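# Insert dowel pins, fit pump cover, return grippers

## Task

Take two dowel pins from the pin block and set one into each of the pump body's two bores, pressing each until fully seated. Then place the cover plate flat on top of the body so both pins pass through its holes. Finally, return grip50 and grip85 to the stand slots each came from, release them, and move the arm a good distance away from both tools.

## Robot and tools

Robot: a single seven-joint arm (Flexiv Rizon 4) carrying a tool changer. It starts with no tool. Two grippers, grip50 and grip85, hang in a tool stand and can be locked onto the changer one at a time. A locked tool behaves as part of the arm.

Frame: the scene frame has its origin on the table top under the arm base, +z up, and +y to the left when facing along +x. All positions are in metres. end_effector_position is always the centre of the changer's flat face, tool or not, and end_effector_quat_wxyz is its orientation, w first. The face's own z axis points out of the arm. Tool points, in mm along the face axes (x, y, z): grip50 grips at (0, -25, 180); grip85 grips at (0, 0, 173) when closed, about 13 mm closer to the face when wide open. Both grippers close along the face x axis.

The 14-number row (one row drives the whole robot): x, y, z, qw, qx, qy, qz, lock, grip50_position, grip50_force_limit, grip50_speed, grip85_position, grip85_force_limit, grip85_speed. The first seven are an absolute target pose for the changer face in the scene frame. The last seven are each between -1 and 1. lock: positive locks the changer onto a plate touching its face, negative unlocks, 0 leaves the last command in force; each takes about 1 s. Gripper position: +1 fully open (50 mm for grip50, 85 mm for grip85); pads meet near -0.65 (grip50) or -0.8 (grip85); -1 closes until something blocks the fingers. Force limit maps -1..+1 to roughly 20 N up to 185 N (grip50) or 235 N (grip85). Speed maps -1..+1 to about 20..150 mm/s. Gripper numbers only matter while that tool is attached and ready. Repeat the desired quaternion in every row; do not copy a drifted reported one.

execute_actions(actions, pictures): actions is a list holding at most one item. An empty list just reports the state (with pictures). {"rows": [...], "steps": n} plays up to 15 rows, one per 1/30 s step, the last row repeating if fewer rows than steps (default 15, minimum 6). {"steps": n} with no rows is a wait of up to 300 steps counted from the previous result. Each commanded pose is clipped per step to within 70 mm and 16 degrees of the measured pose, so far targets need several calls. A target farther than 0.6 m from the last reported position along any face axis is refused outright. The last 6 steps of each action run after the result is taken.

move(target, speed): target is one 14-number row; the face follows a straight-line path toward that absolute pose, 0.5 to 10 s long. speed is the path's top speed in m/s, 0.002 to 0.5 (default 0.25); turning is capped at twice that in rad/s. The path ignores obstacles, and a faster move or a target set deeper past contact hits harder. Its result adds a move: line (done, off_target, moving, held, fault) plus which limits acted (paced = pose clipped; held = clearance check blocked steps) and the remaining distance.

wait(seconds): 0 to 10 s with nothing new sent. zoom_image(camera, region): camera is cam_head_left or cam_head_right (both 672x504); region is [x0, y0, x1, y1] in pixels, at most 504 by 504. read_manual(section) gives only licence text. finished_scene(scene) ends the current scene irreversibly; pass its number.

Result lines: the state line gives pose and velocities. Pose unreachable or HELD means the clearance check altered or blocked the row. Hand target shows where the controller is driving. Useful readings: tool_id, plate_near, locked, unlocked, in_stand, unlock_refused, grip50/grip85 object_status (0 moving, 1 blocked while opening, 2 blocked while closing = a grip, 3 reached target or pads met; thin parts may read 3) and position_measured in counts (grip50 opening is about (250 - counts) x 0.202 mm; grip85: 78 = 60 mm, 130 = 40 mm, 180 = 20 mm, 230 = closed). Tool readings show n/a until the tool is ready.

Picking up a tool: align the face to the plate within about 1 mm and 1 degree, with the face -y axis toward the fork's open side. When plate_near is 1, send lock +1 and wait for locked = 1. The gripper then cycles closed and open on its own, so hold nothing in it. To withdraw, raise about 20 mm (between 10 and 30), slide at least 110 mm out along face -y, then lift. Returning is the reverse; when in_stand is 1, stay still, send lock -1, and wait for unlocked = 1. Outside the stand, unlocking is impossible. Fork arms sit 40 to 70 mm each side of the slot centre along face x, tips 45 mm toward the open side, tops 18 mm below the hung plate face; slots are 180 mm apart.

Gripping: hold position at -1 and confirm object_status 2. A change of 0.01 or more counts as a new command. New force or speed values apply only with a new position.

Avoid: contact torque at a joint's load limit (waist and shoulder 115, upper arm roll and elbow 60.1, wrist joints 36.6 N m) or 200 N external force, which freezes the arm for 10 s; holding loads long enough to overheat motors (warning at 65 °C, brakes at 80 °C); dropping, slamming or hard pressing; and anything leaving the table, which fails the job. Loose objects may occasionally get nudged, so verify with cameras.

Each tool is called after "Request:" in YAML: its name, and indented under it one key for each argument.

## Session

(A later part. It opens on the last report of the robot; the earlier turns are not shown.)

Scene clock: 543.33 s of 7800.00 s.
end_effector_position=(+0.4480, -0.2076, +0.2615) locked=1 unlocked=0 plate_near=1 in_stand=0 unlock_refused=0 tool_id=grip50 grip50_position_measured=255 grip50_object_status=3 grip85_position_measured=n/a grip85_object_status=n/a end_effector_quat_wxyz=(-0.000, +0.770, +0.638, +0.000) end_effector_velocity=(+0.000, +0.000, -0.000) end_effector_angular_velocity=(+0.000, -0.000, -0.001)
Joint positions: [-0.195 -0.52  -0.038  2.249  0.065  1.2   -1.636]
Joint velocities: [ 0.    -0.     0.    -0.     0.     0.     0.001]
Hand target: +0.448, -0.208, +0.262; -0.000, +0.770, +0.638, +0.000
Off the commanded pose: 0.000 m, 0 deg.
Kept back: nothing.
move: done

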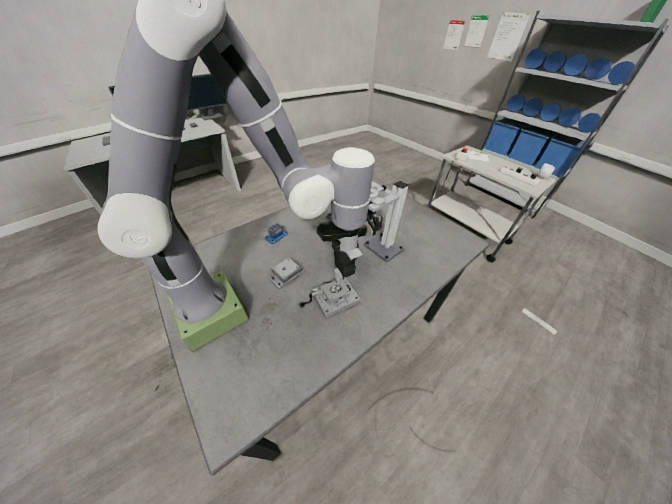

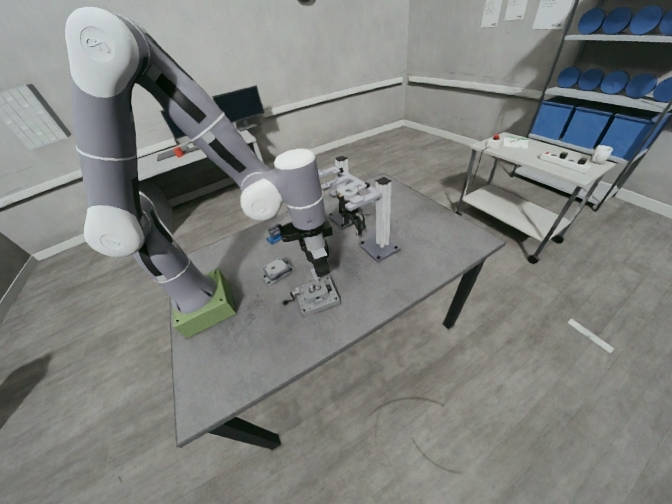

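Request:
move:
  target: [0.4450,-0.2070,0.285,0,0.770,0.638,0,0,-1,0,0,0,0,0]
  speed: 0.03

Request:
move:
  target: [0.3700,-0.2383,0.285,0,0.770,0.638,0,0,-1,0,0,0,0,0]
  speed: 0.08

Request:
move:
  target: [0.3700,-0.2383,0.251,0,0.770,0.638,0,0,-1,0,0,0,0,0]
  speed: 0.015

Request:
move:
  target: [0.3805,-0.2403,0.251,0,0.770,0.638,0,0,-1,0,0,0,0,0]
  speed: 0.004

Scene clock: 544.77 s of 7800.00 s.
end_effector_position=(+0.4451, -0.2070, +0.2851) locked=1 unlocked=0 plate_near=1 in_stand=0 unlock_refused=0 tool_id=grip50 grip50_position_measured=255 grip50_object_status=3 grip85_position_measured=n/a grip85_object_status=n/a end_effector_quat_wxyz=(+0.000, +0.770, +0.638, +0.000) end_effector_velocity=(+0.000, -0.000, +0.000) end_effector_angular_velocity=(-0.000, -0.000, +0.002)
Joint positions: [-0.191 -0.451 -0.044  2.262  0.057  1.145 -1.631]
Joint velocities: [ 0.     0.    -0.001 -0.     0.    -0.    -0.002]
Hand target: +0.445, -0.207, +0.285; +0.000, +0.770, +0.638, -0.000
Off the commanded pose: 0.000 m, 0 deg.
Kept back: nothing.
move: done

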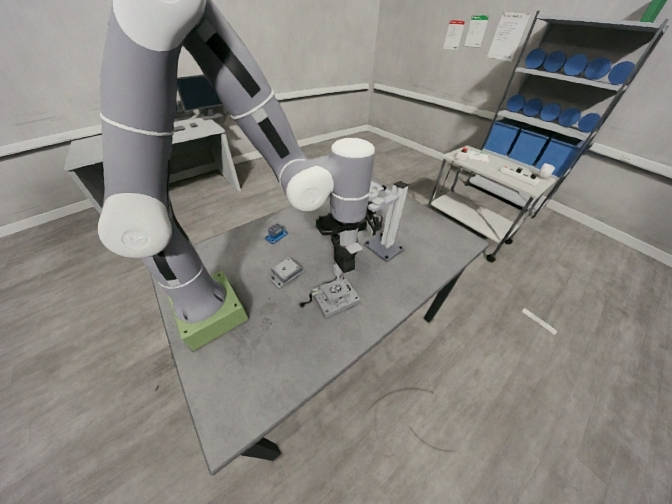

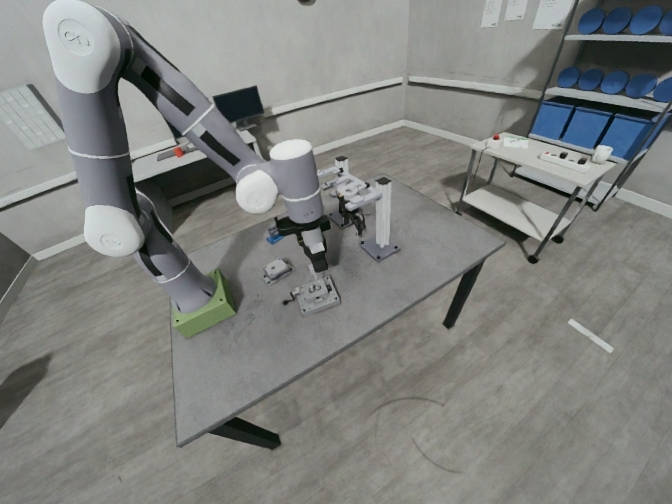

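Scene clock: 546.07 s of 7800.00 s.
end_effector_position=(+0.3699, -0.2384, +0.2847) locked=1 unlocked=0 plate_near=1 in_stand=0 unlock_refused=0 tool_id=grip50 grip50_position_measured=255 grip50_object_status=3 grip85_position_measured=n/a grip85_object_status=n/a end_effector_quat_wxyz=(+0.000, +0.770, +0.638, -0.000) end_effector_velocity=(+0.000, -0.000, +0.000) end_effector_angular_velocity=(-0.000, -0.000, +0.000)
Joint positions: [-0.284 -0.382 -0.055  2.409  0.073  1.221 -1.752]
Joint velocities: [ 0.  0. -0. -0. -0.  0. -0.]
Hand target: +0.370, -0.238, +0.285; +0.000, +0.770, +0.638, -0.000
Off the commanded pose: 0.000 m, 0 deg.
Kept back: nothing.
move: done

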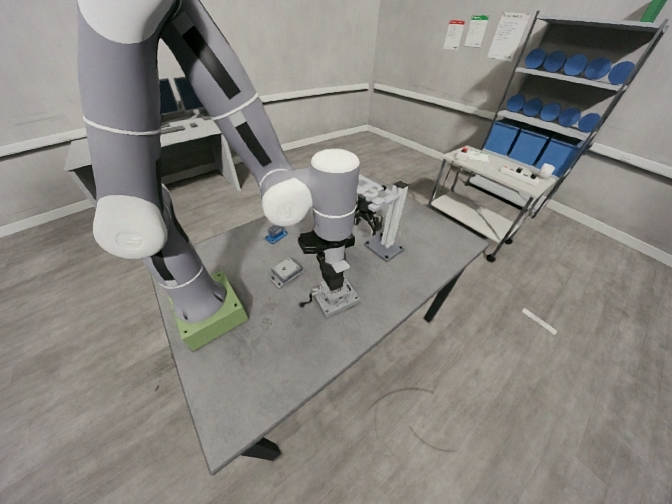

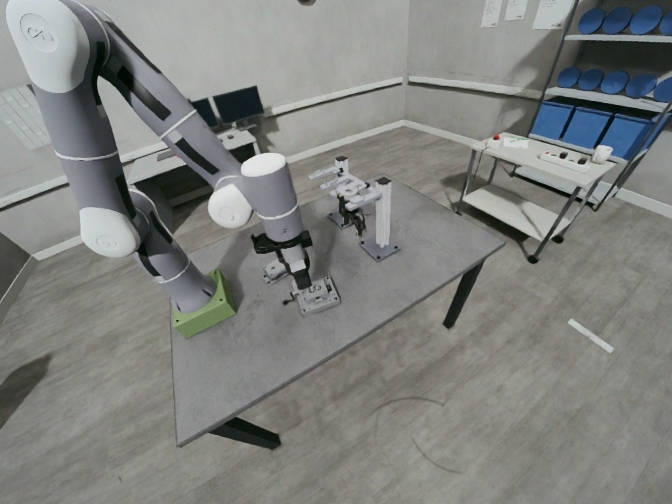

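Scene clock: 548.53 s of 7800.00 s.
end_effector_position=(+0.3700, -0.2383, +0.2510) locked=1 unlocked=0 plate_near=1 in_stand=0 unlock_refused=0 tool_id=grip50 grip50_position_measured=255 grip50_object_status=3 grip85_position_measured=n/a grip85_object_status=n/a end_effector_quat_wxyz=(-0.000, +0.770, +0.638, -0.000) end_effector_velocity=(-0.000, -0.000, +0.000) end_effector_angular_velocity=(+0.000, -0.000, -0.001)
Joint positions: [-0.297 -0.492 -0.036  2.398  0.089  1.321 -1.764]
Joint velocities: [-0.  0.  0.  0.  0.  0.  0.]
Hand target: +0.370, -0.238, +0.251; -0.000, +0.770, +0.638, +0.000
Off the commanded pose: 0.000 m, 0 deg.
Kept back: nothing.
move: done

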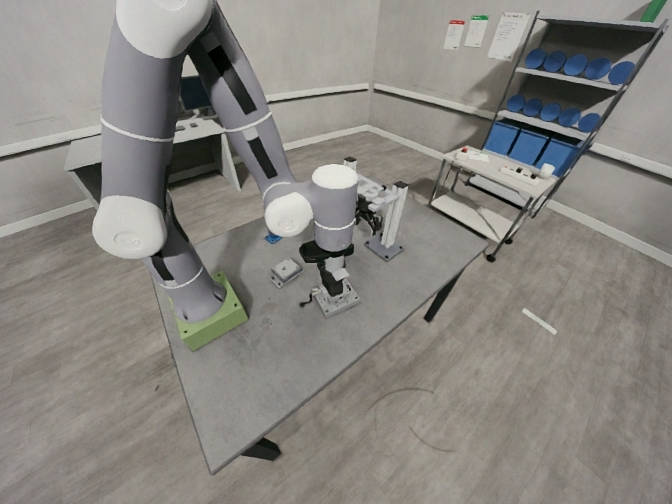

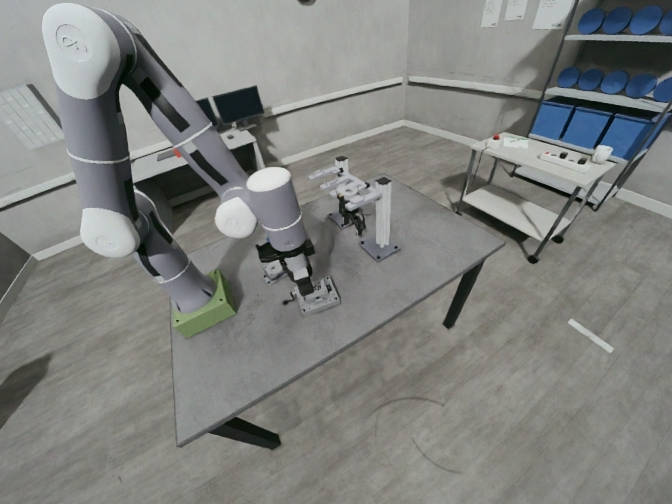

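Scene clock: 551.43 s of 7800.00 s.
end_effector_position=(+0.3798, -0.2402, +0.2507) locked=1 unlocked=0 plate_near=1 in_stand=0 unlock_refused=0 tool_id=grip50 grip50_position_measured=255 grip50_object_status=3 grip85_position_measured=n/a grip85_object_status=n/a end_effector_quat_wxyz=(-0.001, +0.770, +0.638, -0.000) end_effector_velocity=(+0.000, -0.000, -0.000) end_effector_angular_velocity=(-0.000, +0.000, -0.000)
Joint positions: [-0.293 -0.503 -0.039  2.371  0.089  1.302 -1.761]
Joint velocities: [ 0.    -0.    -0.     0.    -0.001  0.     0.001]
Hand target: +0.381, -0.240, +0.251; -0.000, +0.770, +0.638, +0.000
Off the commanded pose: 0.001 m, 0 deg.
Kept back: nothing.
move: done

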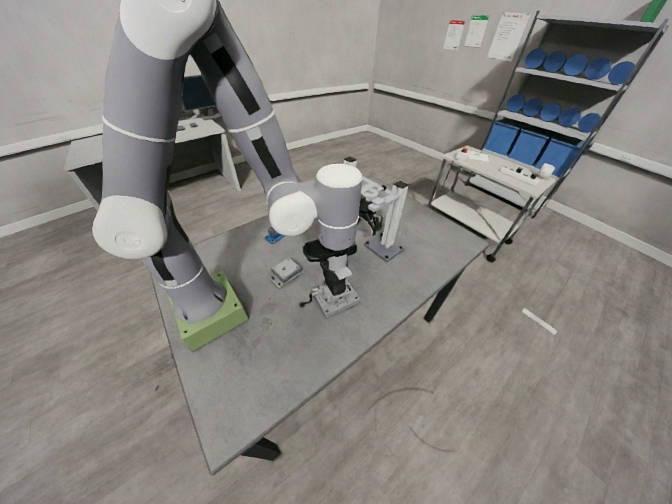

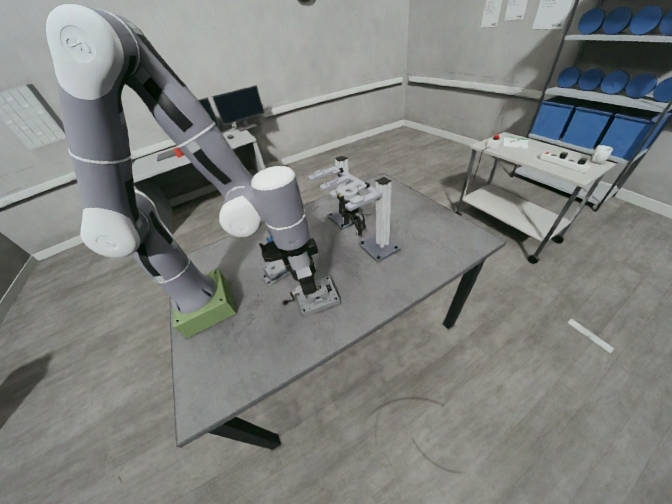

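Request:
move:
  target: [0.3750,-0.2393,0.30,0,0.770,0.638,0,0,-0.25,1,0,0,0,0]
  speed: 0.04

Request:
move:
  target: [0.4008,0.2324,0.28,0,0.6225,0.7826,0,0,-0.25,1,0,0,0,0]

Request:
move:
  target: [0.4008,0.2324,0.238,0,0.6225,0.7826,0,0,-0.25,1,0,0,0,0]
  speed: 0.012

Request:
move:
  target: [0.4008,0.2324,0.238,0,0.6225,0.7826,0,0,-1,1,-0.5,0,0,0]
  speed: 0.012

Request:
move:
  target: [0.4008,0.2324,0.30,0,0.6225,0.7826,0,0,-1,1,-0.5,0,0,0]
  speed: 0.02

Request:
move:
  target: [0.4008,-0.2352,0.30,0,0.770,0.638,0,0,-1,1,-0.5,0,0,0]

Request:
move:
  target: [0.4008,-0.2352,0.2665,0,0.770,0.638,0,0,-1,1,-0.5,0,0,0]
  speed: 0.008

Scene clock: 553.40 s of 7800.00 s.
end_effector_position=(+0.3750, -0.2393, +0.3001) locked=1 unlocked=0 plate_near=1 in_stand=0 unlock_refused=0 tool_id=grip50 grip50_position_measured=189 grip50_object_status=3 grip85_position_measured=n/a grip85_object_status=n/a end_effector_quat_wxyz=(+0.000, +0.770, +0.638, +0.000) end_effector_velocity=(-0.000, +0.000, -0.000) end_effector_angular_velocity=(-0.000, +0.000, +0.002)
Joint positions: [-0.282 -0.34  -0.059  2.397  0.063  1.168 -1.744]
Joint velocities: [ 0.001  0.    -0.     0.    -0.001  0.    -0.001]
Hand target: +0.375, -0.239, +0.300; +0.000, +0.770, +0.638, -0.000
Off the commanded pose: 0.000 m, 0 deg.
Kept back: nothing.
move: done

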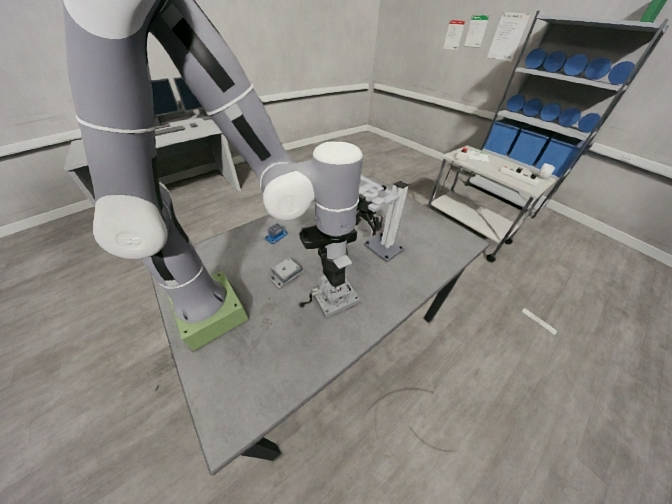

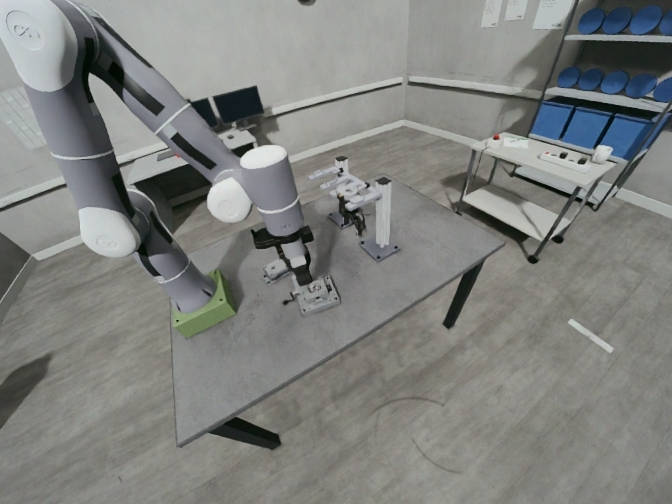

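Scene clock: 555.63 s of 7800.00 s.
end_effector_position=(+0.4005, +0.2326, +0.2803) locked=1 unlocked=0 plate_near=1 in_stand=0 unlock_refused=0 tool_id=grip50 grip50_position_measured=189 grip50_object_status=3 grip85_position_measured=n/a grip85_object_status=n/a end_effector_quat_wxyz=(-0.002, +0.622, +0.783, +0.001) end_effector_velocity=(+0.000, -0.000, +0.000) end_effector_angular_velocity=(-0.000, -0.000, +0.000)
Joint positions: [ 0.542 -0.435  0.161  2.357 -0.187  1.217 -0.899]
Joint velocities: [-0.001  0.    -0.     0.    -0.     0.    -0.001]
Hand target: +0.400, +0.232, +0.280; -0.002, +0.623, +0.783, +0.000
Off the commanded pose: 0.000 m, 0 deg.
Kept back: nothing.
move: done

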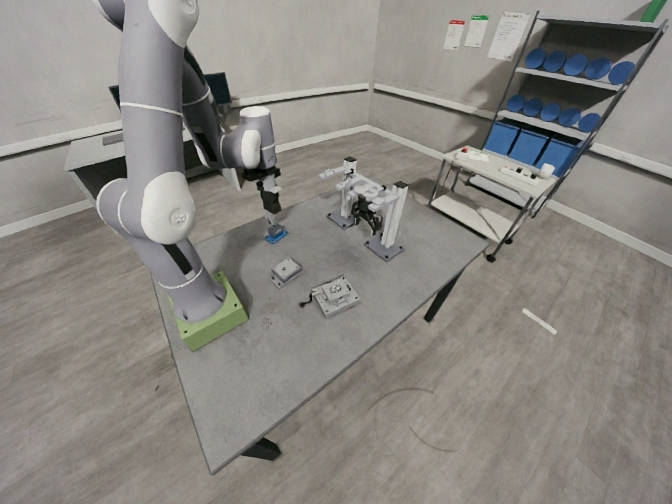

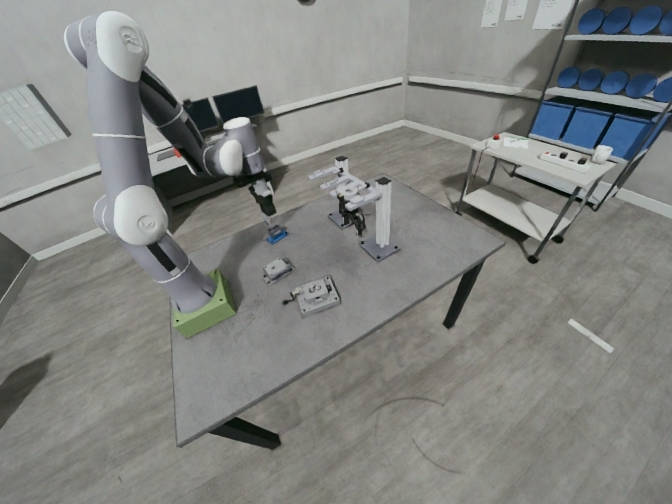

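Scene clock: 559.37 s of 7800.00 s.
end_effector_position=(+0.4009, +0.2324, +0.2380) locked=1 unlocked=0 plate_near=1 in_stand=0 unlock_refused=0 tool_id=grip50 grip50_position_measured=189 grip50_object_status=3 grip85_position_measured=n/a grip85_object_status=n/a end_effector_quat_wxyz=(-0.000, +0.623, +0.783, -0.000) end_effector_velocity=(+0.000, -0.000, -0.000) end_effector_angular_velocity=(-0.000, -0.000, -0.002)
Joint positions: [ 0.595 -0.554  0.093  2.365 -0.219  1.346 -0.874]
Joint velocities: [ 0.    -0.    -0.001  0.    -0.     0.     0.002]
Hand target: +0.401, +0.232, +0.238; -0.000, +0.623, +0.783, +0.000
Off the commanded pose: 0.000 m, 0 deg.
Kept back: nothing.
move: done

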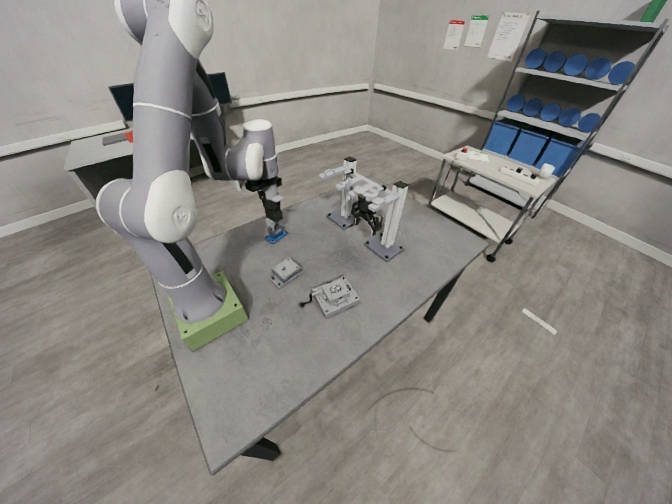

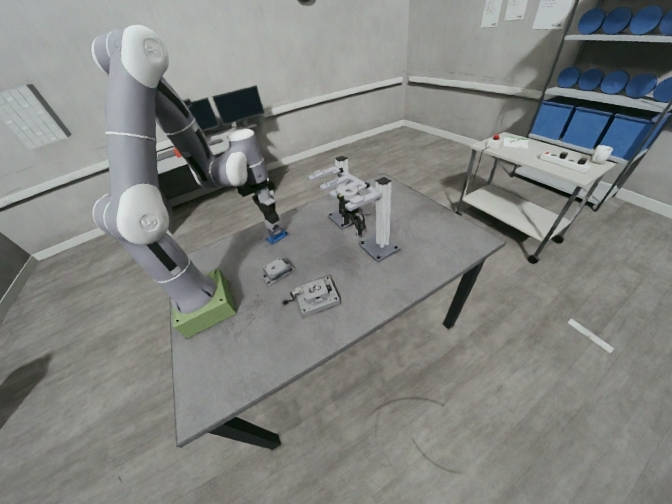

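Scene clock: 560.07 s of 7800.00 s.
end_effector_position=(+0.4008, +0.2326, +0.2381) locked=1 unlocked=0 plate_near=1 in_stand=0 unlock_refused=0 tool_id=grip50 grip50_position_measured=253 grip50_object_status=3 grip85_position_measured=n/a grip85_object_status=n/a end_effector_quat_wxyz=(-0.000, +0.622, +0.783, +0.000) end_effector_velocity=(-0.000, -0.000, -0.000) end_effector_angular_velocity=(-0.000, +0.001, +0.001)
Joint positions: [ 0.596 -0.554  0.093  2.365 -0.219  1.346 -0.874]
Joint velocities: [ 0. -0.  0.  0. -0. -0. -0.]
Hand target: +0.401, +0.232, +0.238; -0.000, +0.623, +0.783, -0.000
Off the commanded pose: 0.000 m, 0 deg.
Kept back: nothing.
move: done

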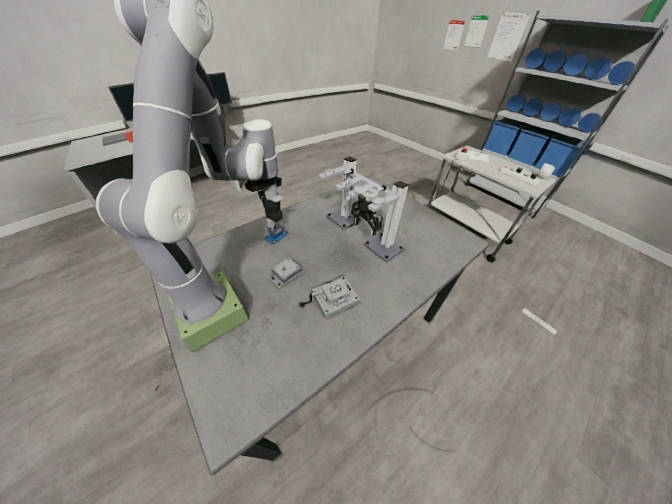

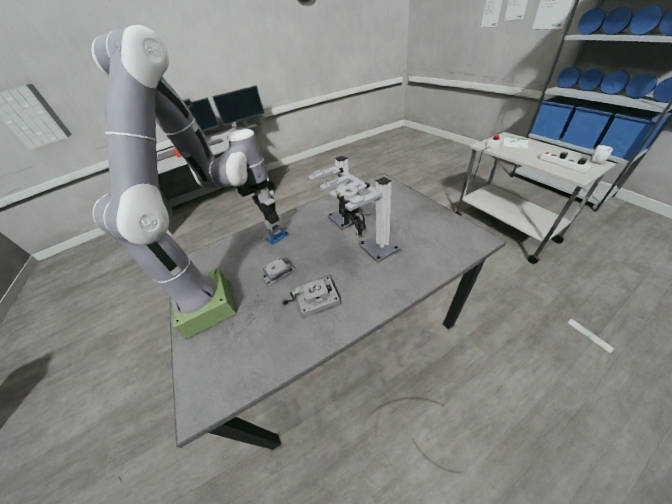

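Scene clock: 563.40 s of 7800.00 s.
end_effector_position=(+0.4007, +0.2324, +0.3000) locked=1 unlocked=0 plate_near=1 in_stand=0 unlock_refused=0 tool_id=grip50 grip50_position_measured=253 grip50_object_status=3 grip85_position_measured=n/a grip85_object_status=n/a end_effector_quat_wxyz=(+0.000, +0.622, +0.783, +0.000) end_effector_velocity=(-0.000, +0.000, -0.000) end_effector_angular_velocity=(+0.000, +0.000, -0.000)
Joint positions: [ 0.532 -0.381  0.179  2.35  -0.166  1.155 -0.913]
Joint velocities: [-0.001 -0.     0.001  0.     0.    -0.     0.001]
Hand target: +0.401, +0.232, +0.300; +0.000, +0.622, +0.783, -0.000
Off the commanded pose: 0.000 m, 0 deg.
Kept back: nothing.
move: done

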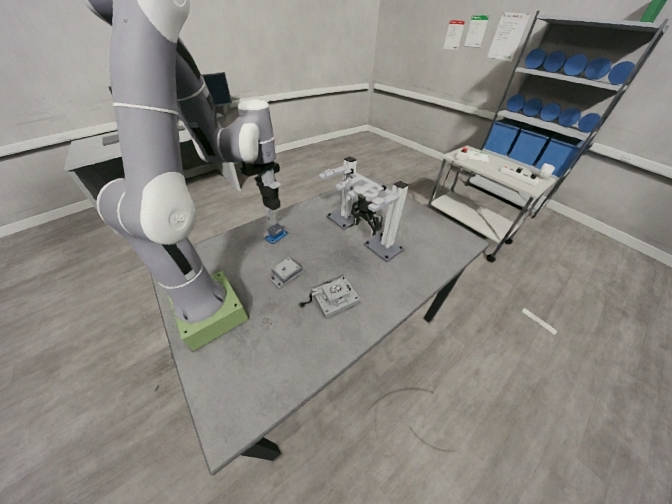

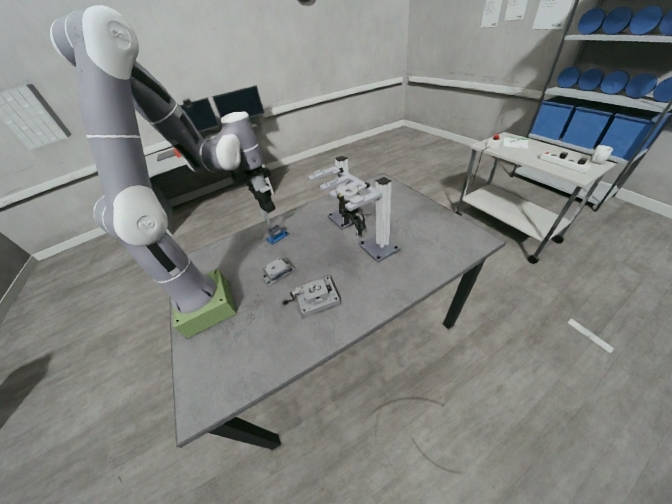

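Scene clock: 565.67 s of 7800.00 s.
end_effector_position=(+0.4013, -0.2353, +0.2999) locked=1 unlocked=0 plate_near=1 in_stand=0 unlock_refused=0 tool_id=grip50 grip50_position_measured=253 grip50_object_status=3 grip85_position_measured=n/a grip85_object_status=n/a end_effector_quat_wxyz=(+0.002, +0.770, +0.638, +0.000) end_effector_velocity=(-0.000, +0.000, -0.000) end_effector_angular_velocity=(+0.000, +0.001, -0.000)
Joint positions: [-0.24  -0.371 -0.074  2.339  0.073  1.144 -1.724]
Joint velocities: [ 0.    -0.001 -0.     0.    -0.    -0.     0.   ]
Hand target: +0.401, -0.235, +0.300; +0.001, +0.770, +0.638, -0.000
Off the commanded pose: 0.000 m, 0 deg.
Kept back: nothing.
move: done

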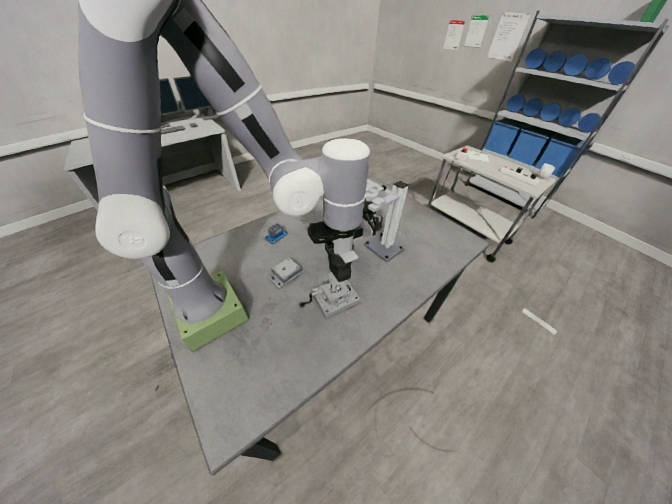

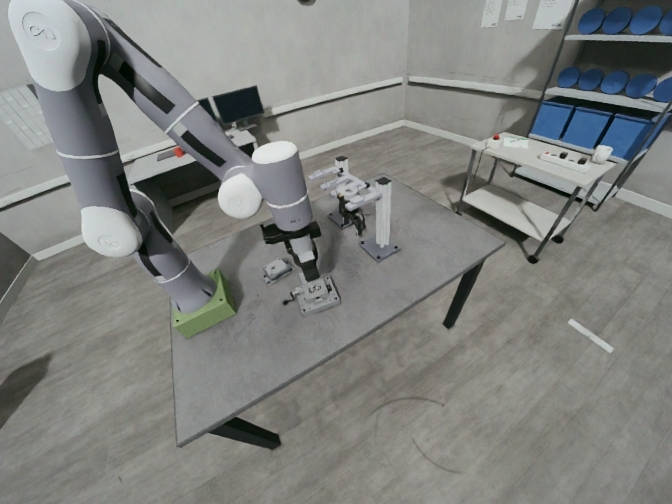

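Scene clock: 570.07 s of 7800.00 s.
end_effector_position=(+0.4015, -0.2353, +0.2675) locked=1 unlocked=0 plate_near=1 in_stand=0 unlock_refused=0 tool_id=grip50 grip50_position_measured=253 grip50_object_status=3 grip85_position_measured=n/a grip85_object_status=n/a end_effector_quat_wxyz=(+0.001, +0.770, +0.638, +0.001) end_effector_velocity=(-0.000, +0.000, +0.000) end_effector_angular_velocity=(+0.000, -0.000, -0.001)
Joint positions: [-0.255 -0.469 -0.054  2.332  0.088  1.233 -1.736]
Joint velocities: [-0.001  0.     0.001  0.    -0.    -0.     0.001]
Hand target: +0.401, -0.235, +0.267; -0.000, +0.770, +0.638, +0.000
Off the commanded pose: 0.001 m, 0 deg.
Kept back: nothing.
move: done

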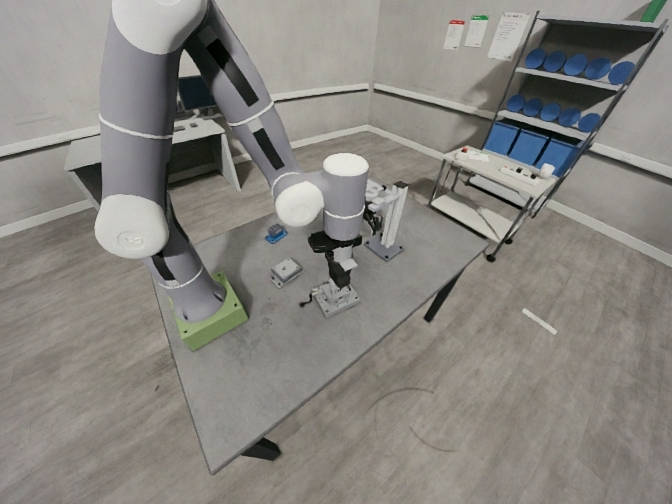

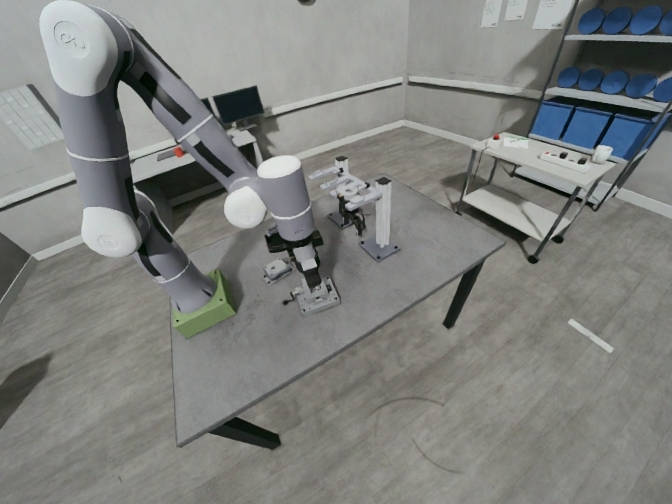

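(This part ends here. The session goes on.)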